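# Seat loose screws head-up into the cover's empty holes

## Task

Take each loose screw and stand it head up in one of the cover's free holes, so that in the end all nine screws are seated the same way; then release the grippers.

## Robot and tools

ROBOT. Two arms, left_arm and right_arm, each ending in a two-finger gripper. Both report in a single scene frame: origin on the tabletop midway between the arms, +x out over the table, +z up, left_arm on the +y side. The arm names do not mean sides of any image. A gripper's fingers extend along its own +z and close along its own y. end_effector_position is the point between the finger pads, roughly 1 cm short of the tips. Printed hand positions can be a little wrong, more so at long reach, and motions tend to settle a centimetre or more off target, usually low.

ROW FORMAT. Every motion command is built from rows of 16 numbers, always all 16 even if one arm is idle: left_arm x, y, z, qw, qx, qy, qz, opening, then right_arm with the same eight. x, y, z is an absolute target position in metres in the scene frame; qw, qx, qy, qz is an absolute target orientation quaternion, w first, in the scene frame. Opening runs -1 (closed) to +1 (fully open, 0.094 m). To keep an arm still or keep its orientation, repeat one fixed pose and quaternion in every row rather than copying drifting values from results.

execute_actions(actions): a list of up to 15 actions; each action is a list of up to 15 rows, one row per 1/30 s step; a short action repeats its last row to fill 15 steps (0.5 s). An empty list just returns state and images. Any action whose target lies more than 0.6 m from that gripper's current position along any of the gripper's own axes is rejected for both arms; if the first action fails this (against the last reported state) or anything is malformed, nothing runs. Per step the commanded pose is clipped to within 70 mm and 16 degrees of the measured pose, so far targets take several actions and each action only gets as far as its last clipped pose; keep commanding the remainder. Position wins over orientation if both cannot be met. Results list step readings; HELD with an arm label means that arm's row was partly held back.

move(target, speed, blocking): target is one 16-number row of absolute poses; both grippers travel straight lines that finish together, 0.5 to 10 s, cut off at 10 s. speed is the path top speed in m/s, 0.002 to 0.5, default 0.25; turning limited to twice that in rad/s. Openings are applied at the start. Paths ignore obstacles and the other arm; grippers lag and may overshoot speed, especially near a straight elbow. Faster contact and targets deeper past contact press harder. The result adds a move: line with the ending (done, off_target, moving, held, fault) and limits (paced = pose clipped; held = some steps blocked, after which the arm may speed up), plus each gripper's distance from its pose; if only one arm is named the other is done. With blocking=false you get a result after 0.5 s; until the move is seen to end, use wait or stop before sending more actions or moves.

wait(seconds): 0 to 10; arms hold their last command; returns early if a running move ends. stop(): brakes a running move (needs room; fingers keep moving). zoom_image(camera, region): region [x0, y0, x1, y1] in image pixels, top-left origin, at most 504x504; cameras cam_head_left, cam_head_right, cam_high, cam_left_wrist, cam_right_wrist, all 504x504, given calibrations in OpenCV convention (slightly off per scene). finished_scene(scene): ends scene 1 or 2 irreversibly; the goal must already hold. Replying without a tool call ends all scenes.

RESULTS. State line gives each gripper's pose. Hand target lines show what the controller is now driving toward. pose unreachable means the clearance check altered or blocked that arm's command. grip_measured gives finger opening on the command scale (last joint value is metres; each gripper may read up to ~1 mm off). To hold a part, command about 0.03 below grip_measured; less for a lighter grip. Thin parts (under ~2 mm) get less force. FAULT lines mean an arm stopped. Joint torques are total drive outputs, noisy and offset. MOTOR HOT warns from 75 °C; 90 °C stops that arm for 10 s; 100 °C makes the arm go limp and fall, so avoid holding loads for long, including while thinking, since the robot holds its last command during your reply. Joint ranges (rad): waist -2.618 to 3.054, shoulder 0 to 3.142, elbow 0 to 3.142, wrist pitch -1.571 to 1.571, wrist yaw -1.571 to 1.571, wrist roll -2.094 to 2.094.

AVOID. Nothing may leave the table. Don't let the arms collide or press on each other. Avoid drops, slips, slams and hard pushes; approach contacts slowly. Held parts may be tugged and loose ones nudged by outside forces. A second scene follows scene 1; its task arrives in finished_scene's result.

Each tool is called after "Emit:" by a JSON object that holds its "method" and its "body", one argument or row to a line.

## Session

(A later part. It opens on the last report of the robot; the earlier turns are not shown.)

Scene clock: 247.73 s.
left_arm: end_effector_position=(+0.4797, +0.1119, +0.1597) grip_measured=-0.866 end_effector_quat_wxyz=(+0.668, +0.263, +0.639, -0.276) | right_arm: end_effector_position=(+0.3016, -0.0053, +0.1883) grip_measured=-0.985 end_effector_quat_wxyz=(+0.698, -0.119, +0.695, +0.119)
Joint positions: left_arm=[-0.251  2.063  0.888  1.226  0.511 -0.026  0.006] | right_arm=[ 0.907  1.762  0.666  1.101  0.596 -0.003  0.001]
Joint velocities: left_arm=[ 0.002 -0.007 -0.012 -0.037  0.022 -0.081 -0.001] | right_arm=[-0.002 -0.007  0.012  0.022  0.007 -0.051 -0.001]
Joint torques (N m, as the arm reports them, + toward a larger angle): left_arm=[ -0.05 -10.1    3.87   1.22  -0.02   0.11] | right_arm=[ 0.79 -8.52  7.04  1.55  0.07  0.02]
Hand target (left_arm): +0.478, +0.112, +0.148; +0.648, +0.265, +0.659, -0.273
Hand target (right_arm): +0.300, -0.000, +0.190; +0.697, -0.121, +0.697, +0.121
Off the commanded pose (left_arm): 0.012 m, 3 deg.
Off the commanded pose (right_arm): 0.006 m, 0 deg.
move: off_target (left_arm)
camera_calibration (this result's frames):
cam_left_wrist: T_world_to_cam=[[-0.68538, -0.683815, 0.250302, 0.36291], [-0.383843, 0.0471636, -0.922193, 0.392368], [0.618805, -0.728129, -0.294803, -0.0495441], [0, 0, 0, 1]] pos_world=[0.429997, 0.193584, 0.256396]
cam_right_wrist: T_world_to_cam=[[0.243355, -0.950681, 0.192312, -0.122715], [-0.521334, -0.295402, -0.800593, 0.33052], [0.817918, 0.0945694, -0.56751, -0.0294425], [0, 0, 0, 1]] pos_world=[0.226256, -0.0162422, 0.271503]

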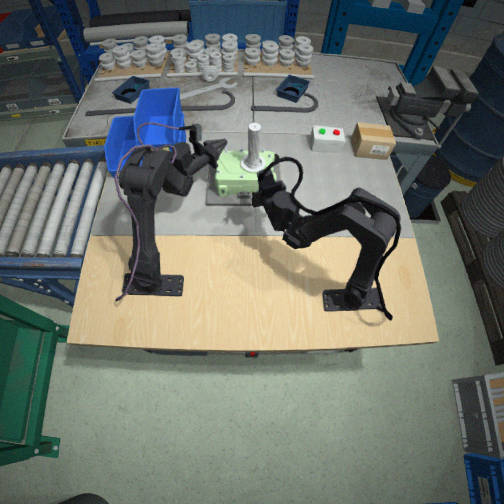

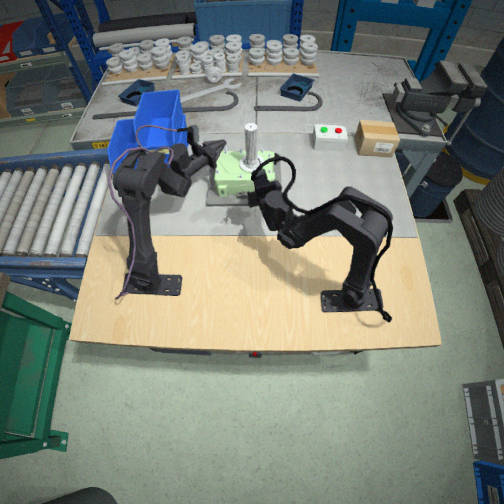

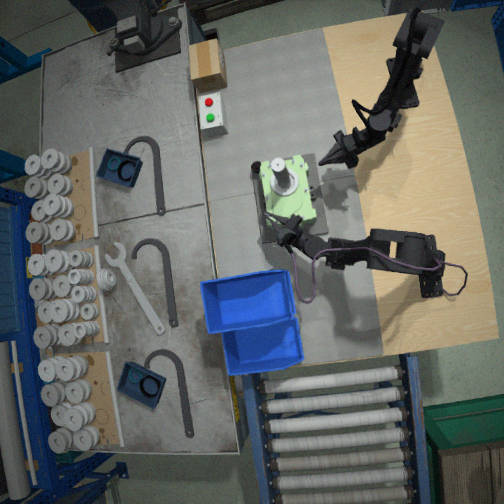

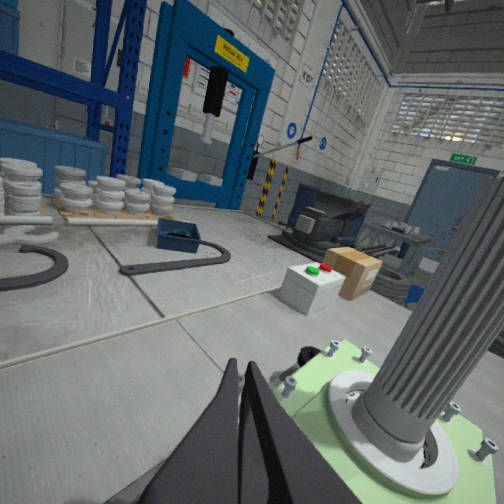

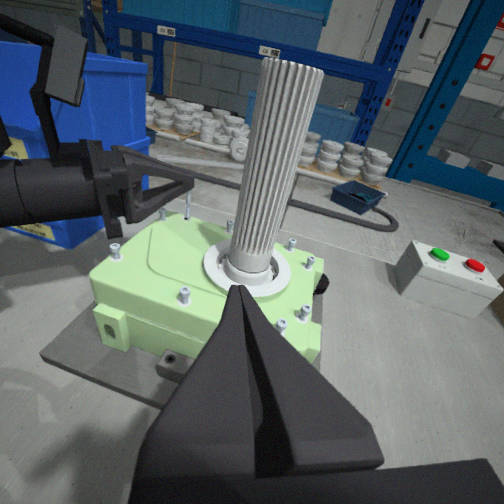

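In contact just beyond the hole; drag back −x.

Emit:
{"method": "move", "body": {
  "target": [0.472,0.113,0.152,0.655,0.264,0.653,-0.274,-1,0.30,0.0,0.19,0.69,-0.12,0.69,0.12,-1],
  "speed": 0.004
}}

Emit:
{"method": "zoom_image", "body": {
  "camera": "cam_right_wrist",
  "region": [130,150,240,260]
}}

Scene clock: 252.80 s.
left_arm: end_effector_position=(+0.4771, +0.1126, +0.1601) grip_measured=-0.866 end_effector_quat_wxyz=(+0.668, +0.263, +0.640, -0.276) | right_arm: end_effector_position=(+0.3016, -0.0053, +0.1883) grip_measured=-0.985 end_effector_quat_wxyz=(+0.698, -0.119, +0.695, +0.119)
Joint positions: left_arm=[-0.251  2.055  0.876  1.23   0.511 -0.026  0.006] | right_arm=[ 0.907  1.762  0.666  1.101  0.596 -0.003  0.001]
Joint velocities: left_arm=[ 0.002  0.007  0.002 -0.051 -0.022 -0.11  -0.   ] | right_arm=[-0.007  0.002 -0.002  0.037 -0.037  0.022  0.   ]
Joint torques (N m, as the arm reports them, + toward a larger angle): left_arm=[ -0.22 -10.3    2.75   1.56  -0.05   0.06] | right_arm=[ 0.78 -8.51  7.07  1.56  0.06  0.02]
Hand target (left_arm): +0.472, +0.113, +0.152; +0.655, +0.264, +0.653, -0.274
Hand target (right_arm): +0.300, -0.000, +0.190; +0.697, -0.121, +0.697, +0.121
Off the commanded pose (left_arm): 0.010 m, 2 deg.
Off the commanded pose (right_arm): 0.006 m, 0 deg.
move: done
camera_calibration (this result's frames):
cam_left_wrist: T_world_to_cam=[[-0.685288, -0.683841, 0.250485, 0.361492], [-0.384182, 0.0472571, -0.922047, 0.391797], [0.618696, -0.728099, -0.295104, -0.0472636], [0, 0, 0, 1]] pos_world=[0.427489, 0.194275, 0.256759]
cam_right_wrist: T_world_to_cam=[[0.243355, -0.950681, 0.192312, -0.122715], [-0.521334, -0.295402, -0.800593, 0.33052], [0.817918, 0.0945694, -0.56751, -0.0294425], [0, 0, 0, 1]] pos_world=[0.226256, -0.0162422, 0.271503]

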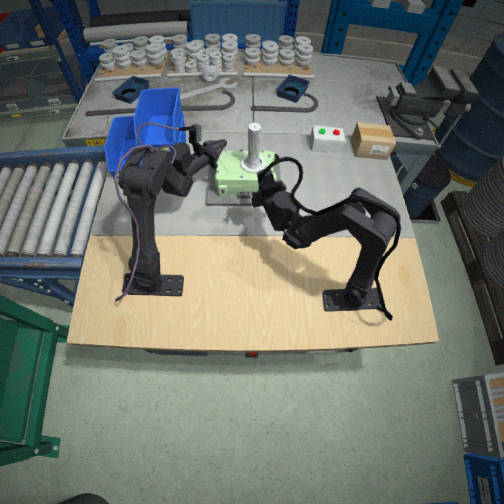

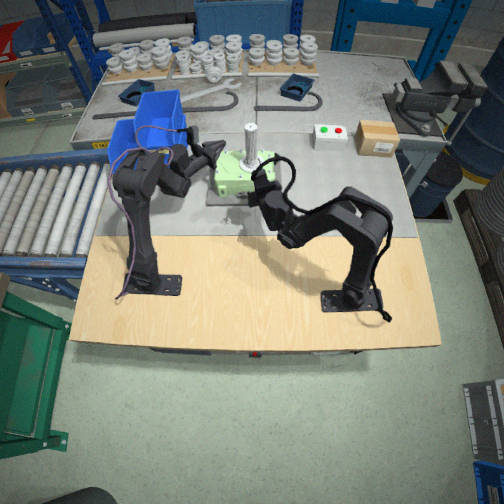

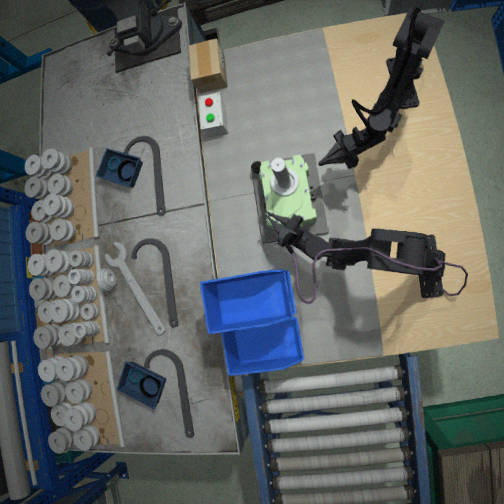

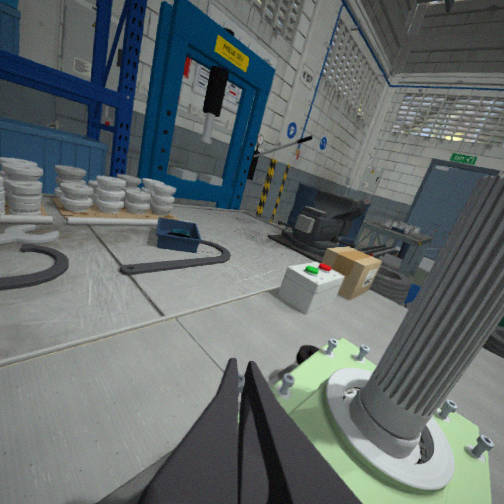

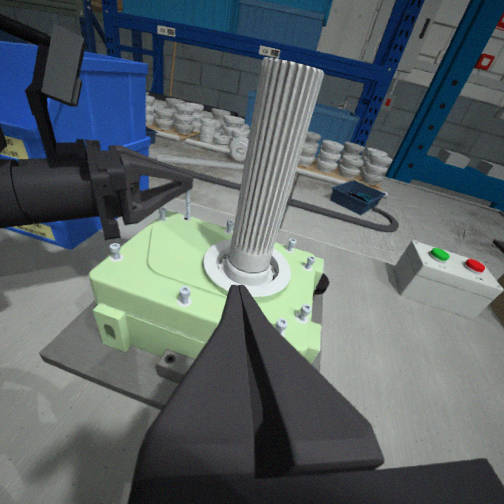

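Region (130, 150, 240, 260) of cam_right_wrist's 504x504 image, scaled by 4.582, with more detail than that image has.

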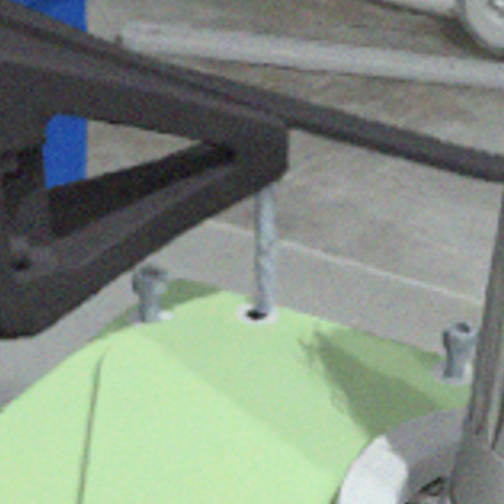

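Screw pivoted (now straighter). Continue with less press.

Emit:
{"method": "move", "body": {
  "target": [0.469,0.115,0.155,0.662,0.264,0.646,-0.275,-1,0.30,0.0,0.19,0.69,-0.12,0.69,0.12,-1],
  "speed": 0.004
}}

Emit:
{"method": "zoom_image", "body": {
  "camera": "cam_right_wrist",
  "region": [130,150,240,260]
}}

Scene clock: 255.57 s.
left_arm: end_effector_position=(+0.4743, +0.1134, +0.1593) grip_measured=-0.866 end_effector_quat_wxyz=(+0.670, +0.263, +0.637, -0.275) | right_arm: end_effector_position=(+0.3016, -0.0053, +0.1883) grip_measured=-0.985 end_effector_quat_wxyz=(+0.698, -0.119, +0.695, +0.119)
Joint positions: left_arm=[-0.251  2.055  0.862  1.25   0.511 -0.026  0.006] | right_arm=[ 0.907  1.762  0.666  1.101  0.596 -0.003  0.001]
Joint velocities: left_arm=[-0.002  0.017 -0.007 -0.007  0.051  0.022  0.   ] | right_arm=[-0.017 -0.002 -0.002  0.051 -0.037  0.022 -0.   ]
Joint torques (N m, as the arm reports them, + toward a larger angle): left_arm=[  0.09 -10.35   2.64   1.7    0.     0.02] | right_arm=[ 0.77 -8.52  7.03  1.57  0.07  0.03]
Hand target (left_arm): +0.469, +0.115, +0.155; +0.662, +0.264, +0.645, -0.275
Hand target (right_arm): +0.300, -0.000, +0.190; +0.697, -0.121, +0.697, +0.121
Off the commanded pose (left_arm): 0.007 m, 1 deg.
Off the commanded pose (right_arm): 0.006 m, 0 deg.
move: done
camera_calibration (this result's frames):
cam_left_wrist: T_world_to_cam=[[-0.686753, -0.683437, 0.247557, 0.361366], [-0.37875, 0.0457598, -0.924367, 0.387976], [0.620418, -0.728574, -0.290277, -0.0466655], [0, 0, 0, 1]] pos_world=[0.424068, 0.195218, 0.255627]
cam_right_wrist: T_world_to_cam=[[0.243355, -0.950681, 0.192312, -0.122715], [-0.521334, -0.295402, -0.800593, 0.33052], [0.817918, 0.0945694, -0.56751, -0.0294425], [0, 0, 0, 1]] pos_world=[0.226256, -0.0162422, 0.271503]

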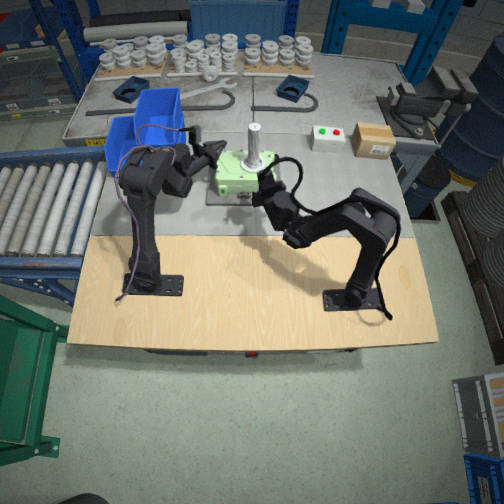

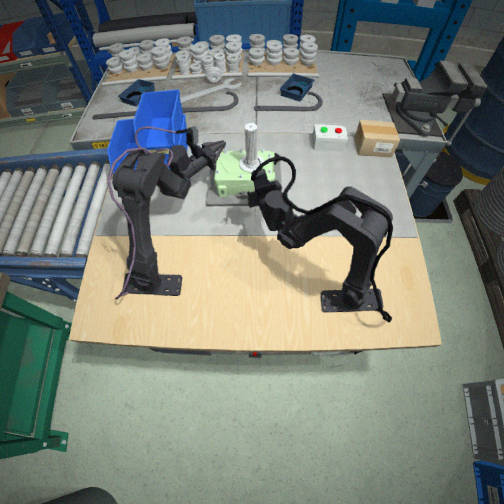

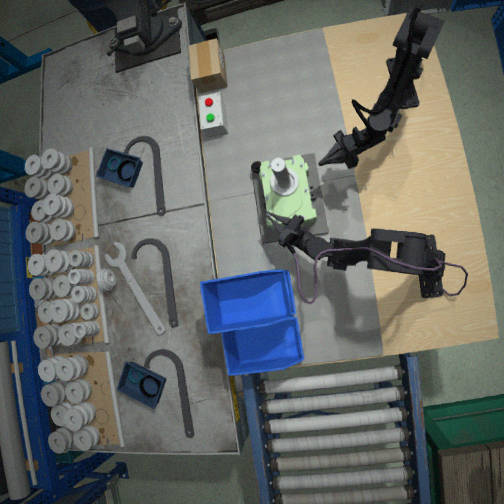

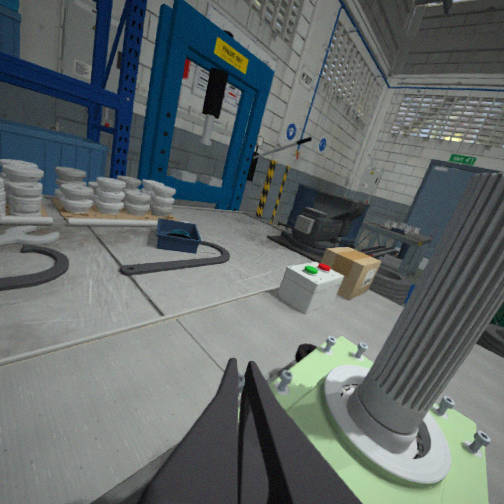

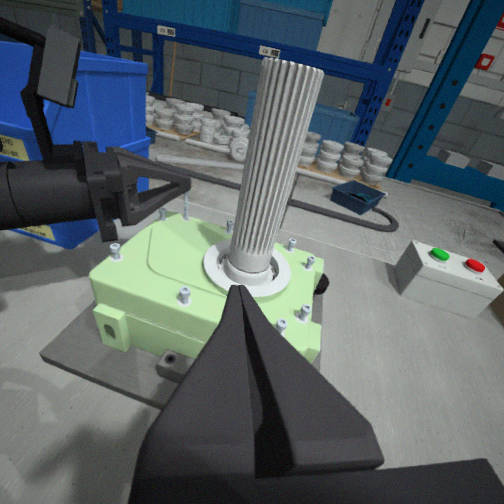

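Region (130, 150, 240, 260) of cam_right_wrist's 504x504 image, scaled by 4.582, with more detail than that image has.

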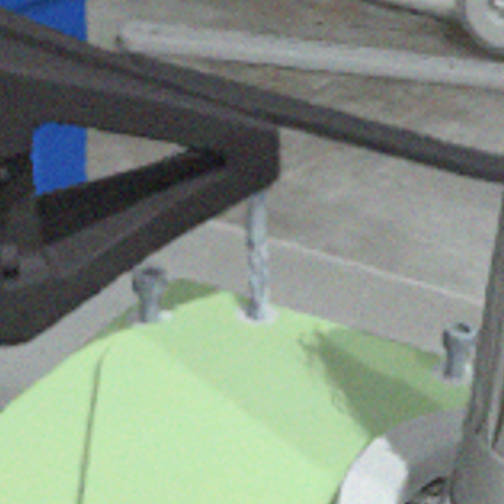

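Emit:
{"method": "move", "body": {
  "target": [0.4743,0.1134,0.146,0.652,0.265,0.655,-0.273,-1,0.30,0.0,0.19,0.69,-0.12,0.69,0.12,-1],
  "speed": 0.005
}}

Emit:
{"method": "zoom_image", "body": {
  "camera": "cam_right_wrist",
  "region": [130,150,240,260]
}}

Scene clock: 260.97 s.
left_arm: end_effector_position=(+0.4743, +0.1134, +0.1593) grip_measured=-0.866 end_effector_quat_wxyz=(+0.670, +0.264, +0.637, -0.274) | right_arm: end_effector_position=(+0.3016, -0.0053, +0.1883) grip_measured=-0.985 end_effector_quat_wxyz=(+0.698, -0.119, +0.695, +0.119)
Joint positions: left_arm=[-0.251  2.055  0.862  1.25   0.511 -0.024  0.006] | right_arm=[ 0.907  1.762  0.666  1.101  0.596 -0.003  0.001]
Joint velocities: left_arm=[-0.002  0.012 -0.012 -0.037 -0.022 -0.022 -0.002] | right_arm=[ 0.002 -0.017 -0.007  0.022  0.037 -0.007  0.   ]
Joint torques (N m, as the arm reports them, + toward a larger angle): left_arm=[ 0.05 -8.9   4.22  1.39 -0.01  0.07] | right_arm=[ 0.81 -8.51  7.08  1.55  0.06  0.03]
Hand target (left_arm): +0.474, +0.114, +0.146; +0.653, +0.265, +0.655, -0.273
Hand target (right_arm): +0.300, -0.000, +0.190; +0.697, -0.121, +0.697, +0.121
Off the commanded pose (left_arm): 0.013 m, 3 deg.
Off the commanded pose (right_arm): 0.006 m, 0 deg.
move: off_target (left_arm)
camera_calibration (this result's frames):
cam_left_wrist: T_world_to_cam=[[-0.687035, -0.684019, 0.245156, 0.361972], [-0.37736, 0.0475553, -0.924845, 0.387112], [0.620953, -0.727913, -0.290794, -0.0469404], [0, 0, 0, 1]] pos_world=[0.423916, 0.195018, 0.255629]
cam_right_wrist: T_world_to_cam=[[0.243355, -0.950681, 0.192312, -0.122715], [-0.521334, -0.295402, -0.800593, 0.33052], [0.817918, 0.0945694, -0.56751, -0.0294425], [0, 0, 0, 1]] pos_world=[0.226256, -0.0162422, 0.271503]

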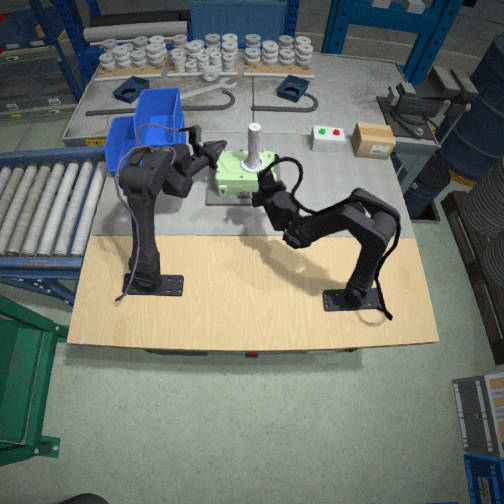

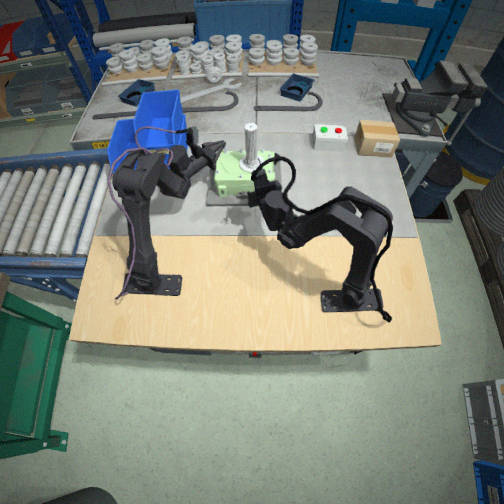

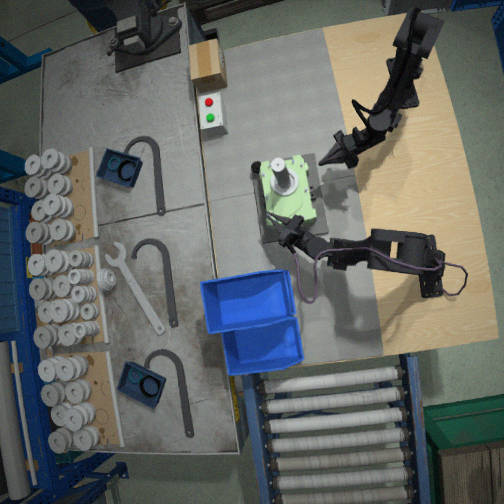

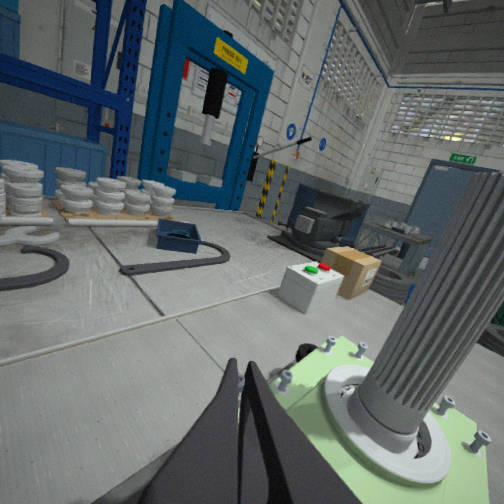

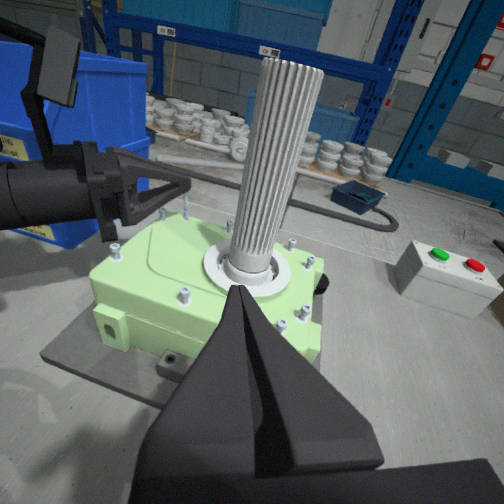

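Region (130, 150, 240, 260) of cam_right_wrist's 504x504 image, scaled by 4.582, with more detail than that image has.

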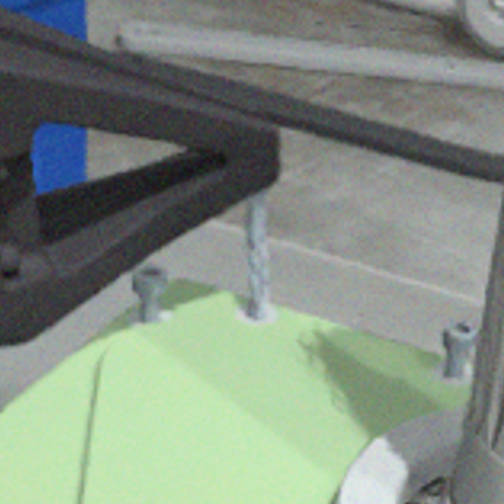

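Emit:
{"method": "move", "body": {
  "target": [0.4743,0.119,0.143,0.645,0.265,0.662,-0.273,-1,0.30,0.0,0.19,0.69,-0.12,0.69,0.12,-1],
  "speed": 0.005
}}

Emit:
{"method": "zoom_image", "body": {
  "camera": "cam_right_wrist",
  "region": [130,150,240,260]
}}

Scene clock: 268.37 s.
left_arm: end_effector_position=(+0.4750, +0.1144, +0.1538) grip_measured=-0.866 end_effector_quat_wxyz=(+0.662, +0.262, +0.646, -0.274) | right_arm: end_effector_position=(+0.3016, -0.0053, +0.1883) grip_measured=-0.985 end_effector_quat_wxyz=(+0.698, -0.119, +0.695, +0.119)
Joint positions: left_arm=[-0.248  2.055  0.862  1.225  0.511 -0.022  0.006] | right_arm=[ 0.907  1.762  0.666  1.101  0.596 -0.003  0.001]
Joint velocities: left_arm=[-0.007 -0.017 -0.007 -0.066  0.007 -0.037 -0.001] | right_arm=[ 0.007 -0.007  0.017 -0.051 -0.066  0.051 -0.   ]
Joint torques (N m, as the arm reports them, + toward a larger angle): left_arm=[ 1.12 -9.55  3.88  1.4   0.17  0.08] | right_arm=[ 0.78 -8.53  7.04  1.56  0.06  0.02]
Hand target (left_arm): +0.474, +0.119, +0.143; +0.646, +0.265, +0.662, -0.273
Hand target (right_arm): +0.300, -0.000, +0.190; +0.697, -0.121, +0.696, +0.121
Off the commanded pose (left_arm): 0.012 m, 3 deg.
Off the commanded pose (right_arm): 0.006 m, 0 deg.
move: off_target (left_arm)
camera_calibration (this result's frames):
cam_left_wrist: T_world_to_cam=[[-0.679801, -0.687511, 0.25534, 0.359921], [-0.398161, 0.0535891, -0.915749, 0.390036], [0.615904, -0.724194, -0.31017, -0.0433018], [0, 0, 0, 1]] pos_world=[0.426642, 0.195189, 0.251842]
cam_right_wrist: T_world_to_cam=[[0.243355, -0.950681, 0.192312, -0.122715], [-0.521334, -0.295402, -0.800593, 0.33052], [0.817918, 0.0945694, -0.56751, -0.0294425], [0, 0, 0, 1]] pos_world=[0.226256, -0.0162422, 0.271503]

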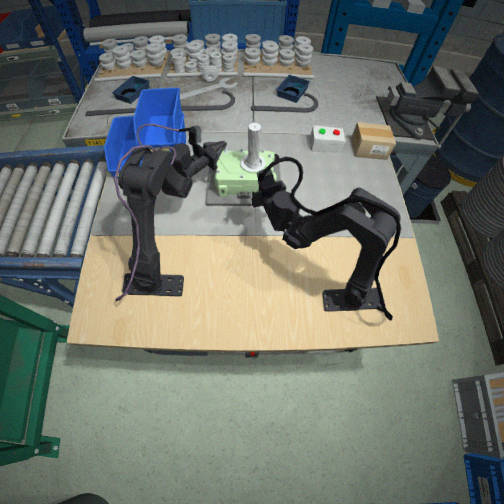

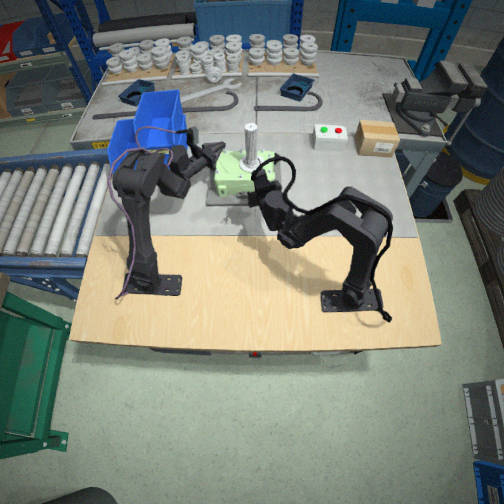

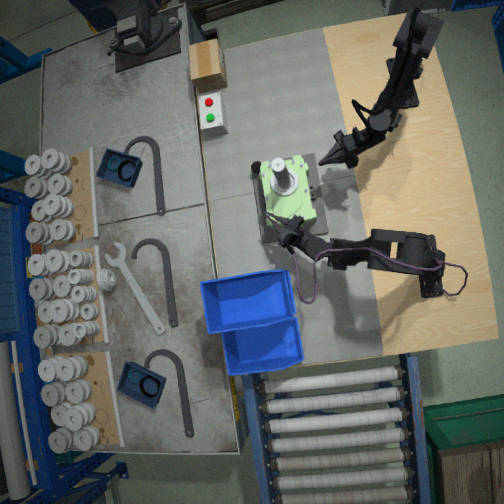

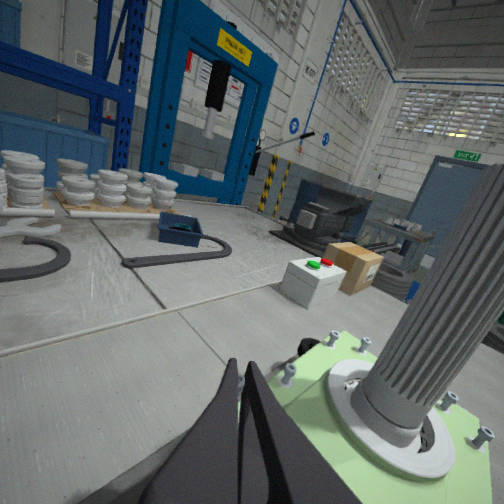

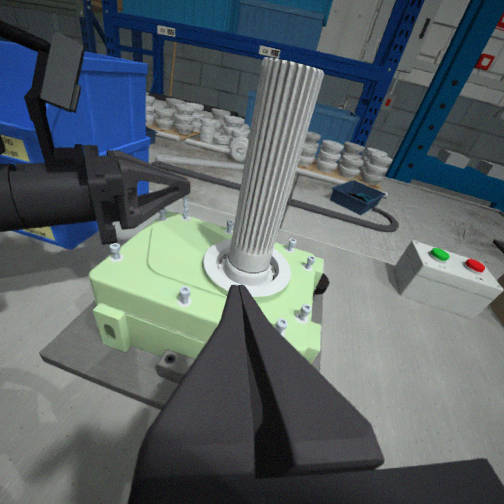

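Region (130, 150, 240, 260) of cam_right_wrist's 504x504 image, scaled by 4.582, with more detail than that image has.

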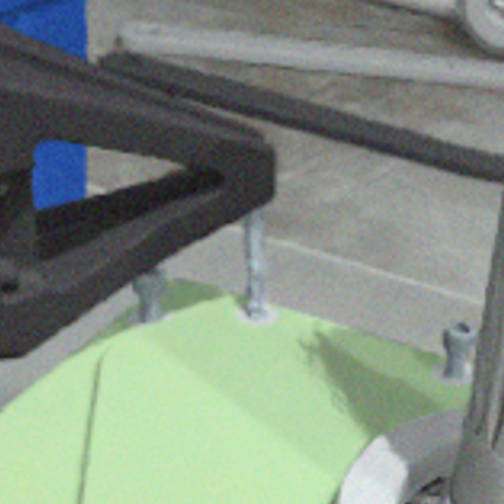

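In. Release.

Emit:
{"method": "move", "body": {
  "target": [0.475,0.1144,0.154,0.662,0.262,0.646,-0.274,-0.6,0.30,0.0,0.19,0.69,-0.12,0.69,0.12,-1],
  "speed": 0.01
}}

Emit:
{"method": "move", "body": {
  "target": [0.46,0.13,0.20,0.662,0.262,0.646,-0.274,-0.6,0.30,0.0,0.19,0.69,-0.12,0.69,0.12,-1],
  "speed": 0.05
}}

Emit:
{"method": "zoom_image", "body": {
  "camera": "cam_right_wrist",
  "region": [130,150,240,260]
}}

Scene clock: 269.27 s.
left_arm: end_effector_position=(+0.4750, +0.1144, +0.1540) grip_measured=-0.602 end_effector_quat_wxyz=(+0.663, +0.262, +0.646, -0.274) | right_arm: end_effector_position=(+0.3016, -0.0053, +0.1883) grip_measured=-0.985 end_effector_quat_wxyz=(+0.698, -0.119, +0.695, +0.119)
Joint positions: left_arm=[-0.248  2.055  0.862  1.226  0.511 -0.022  0.019] | right_arm=[ 0.907  1.762  0.666  1.101  0.596 -0.003  0.001]
Joint velocities: left_arm=[-0.002  0.007 -0.002 -0.066 -0.037 -0.007 -0.001] | right_arm=[-0.017  0.027 -0.002 -0.037 -0.037  0.066 -0.   ]
Joint torques (N m, as the arm reports them, + toward a larger angle): left_arm=[-0.03 -9.13  4.51  1.9  -0.03 -0.02] | right_arm=[ 0.81 -8.52  7.05  1.55  0.06  0.03]
Hand target (left_arm): +0.475, +0.114, +0.154; +0.662, +0.262, +0.646, -0.274
Hand target (right_arm): +0.300, -0.000, +0.190; +0.697, -0.121, +0.696, +0.121
Off the commanded pose (left_arm): 0.000 m, 0 deg.
Off the commanded pose (right_arm): 0.006 m, 0 deg.
move: done
camera_calibration (this result's frames):
cam_left_wrist: T_world_to_cam=[[-0.680083, -0.687434, 0.254797, 0.36006], [-0.39715, 0.0533128, -0.916204, 0.389891], [0.616246, -0.724287, -0.309272, -0.0435054], [0, 0, 0, 1]] pos_world=[0.426526, 0.195221, 0.252022]
cam_right_wrist: T_world_to_cam=[[0.243355, -0.950681, 0.192312, -0.122715], [-0.521334, -0.295402, -0.800593, 0.33052], [0.817918, 0.0945694, -0.56751, -0.0294425], [0, 0, 0, 1]] pos_world=[0.226256, -0.0162422, 0.271503]

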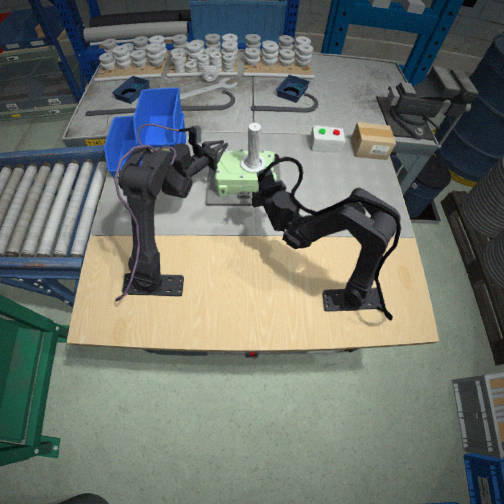

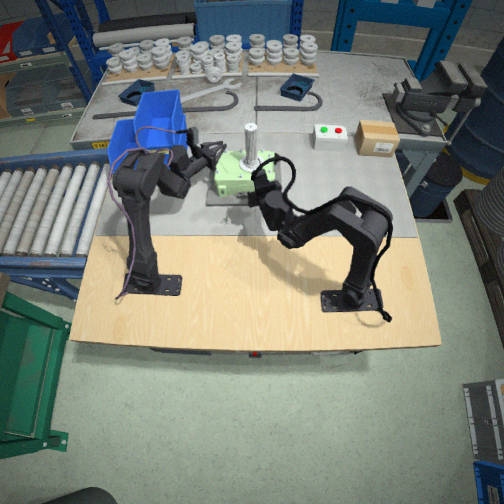

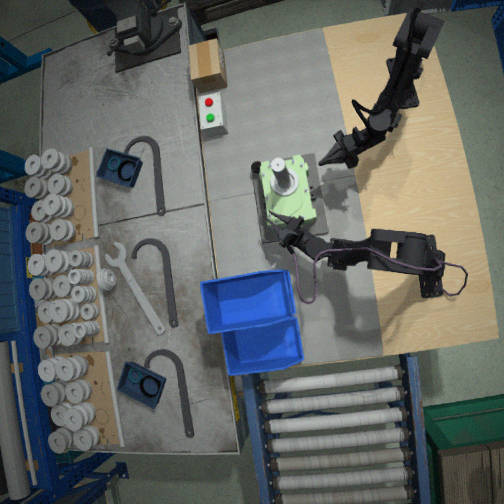

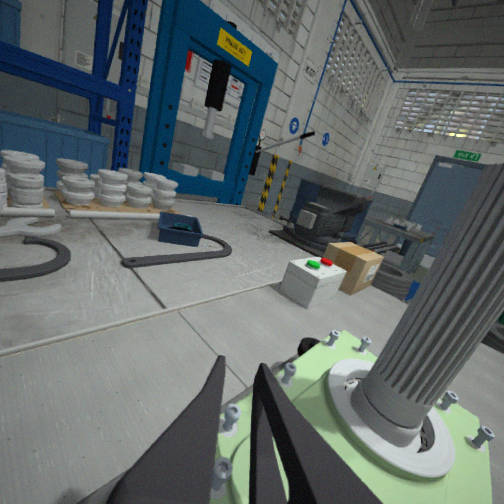

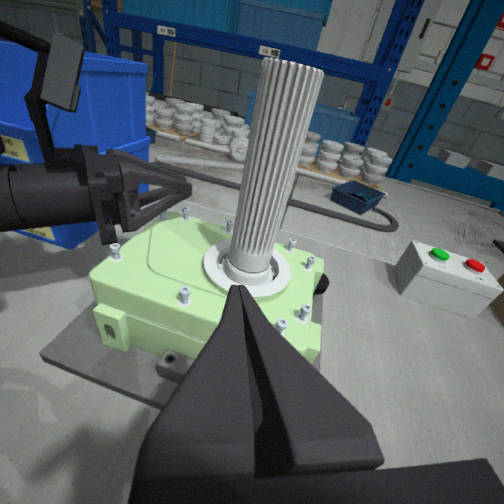

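Scene clock: 270.57 s.
left_arm: end_effector_position=(+0.4634, +0.1254, +0.2036) grip_measured=-0.602 end_effector_quat_wxyz=(+0.672, +0.263, +0.637, -0.272) | right_arm: end_effector_position=(+0.3016, -0.0053, +0.1883) grip_measured=-0.985 end_effector_quat_wxyz=(+0.698, -0.119, +0.695, +0.119)
Joint positions: left_arm=[-0.227  1.873  0.838  1.094  0.53  -0.022  0.019] | right_arm=[ 0.907  1.762  0.666  1.101  0.596 -0.003  0.001]
Joint velocities: left_arm=[-0.002 -0.017 -0.002 -0.037 -0.066 -0.037 -0.   ] | right_arm=[ 0.017 -0.017 -0.002  0.007 -0.007  0.051  0.001]
Joint torques (N m, as the arm reports them, + toward a larger angle): left_arm=[ 0.98 -9.66  3.68  1.77  0.1  -0.04] | right_arm=[ 0.8  -8.53  7.05  1.55  0.06  0.03]
Hand target (left_arm): +0.460, +0.130, +0.200; +0.663, +0.262, +0.646, -0.274
Hand target (right_arm): +0.300, -0.000, +0.190; +0.697, -0.121, +0.697, +0.121
Off the commanded pose (left_arm): 0.007 m, 2 deg.
Off the commanded pose (right_arm): 0.006 m, 0 deg.
move: done
camera_calibration (this result's frames):
cam_left_wrist: T_world_to_cam=[[-0.684951, -0.687351, 0.241642, 0.352011], [-0.374267, 0.0473825, -0.926109, 0.422339], [0.625113, -0.724778, -0.289708, -0.0210999], [0, 0, 0, 1]] pos_world=[0.412368, 0.206651, 0.299959]
cam_right_wrist: T_world_to_cam=[[0.243355, -0.950681, 0.192312, -0.122715], [-0.521334, -0.295402, -0.800593, 0.33052], [0.817918, 0.0945694, -0.56751, -0.0294425], [0, 0, 0, 1]] pos_world=[0.226256, -0.0162422, 0.271503]

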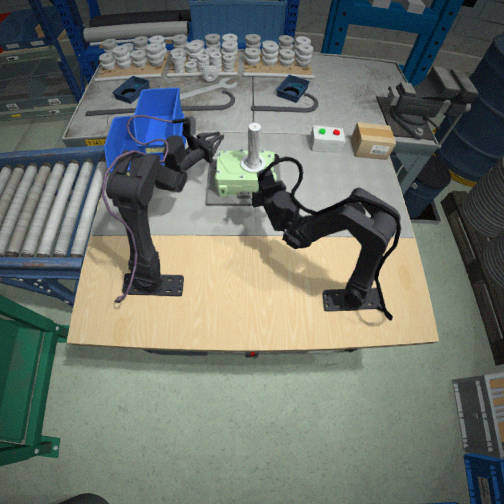

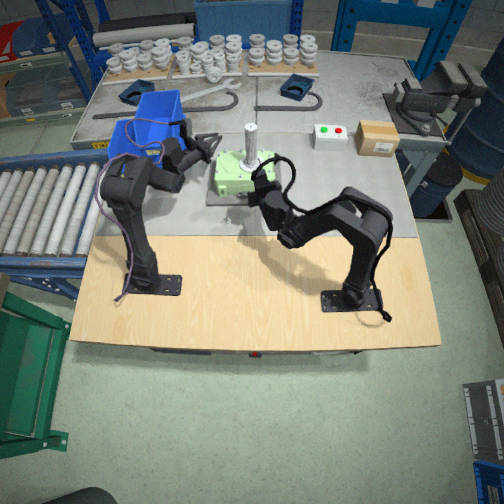

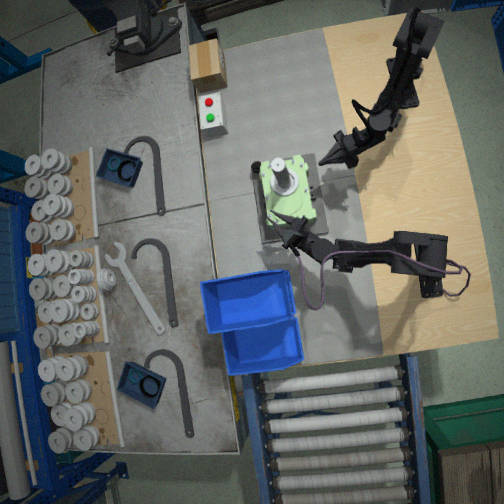

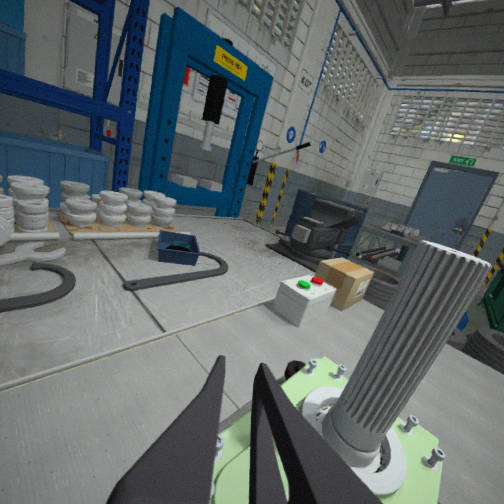

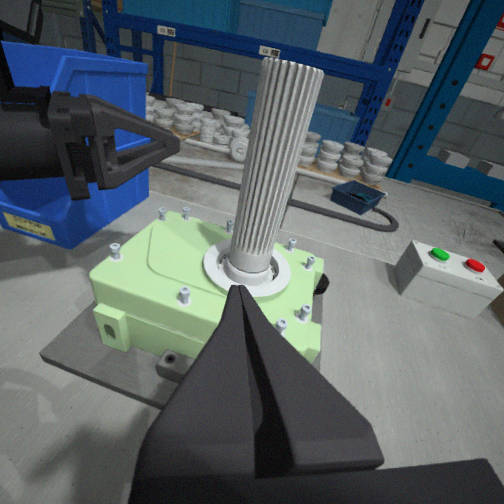

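Region (130, 150, 240, 260) of cam_right_wrist's 504x504 image, scaled by 4.582, with more detail than that image has.

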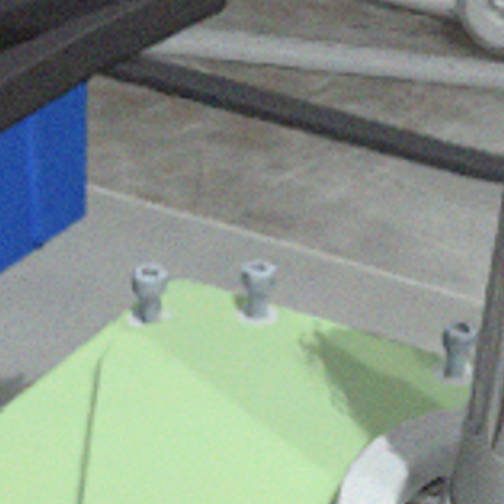

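Emit:
{"method": "finished_scene", "body": {
  "scene": 2
}}

The scene is finished: the task was done.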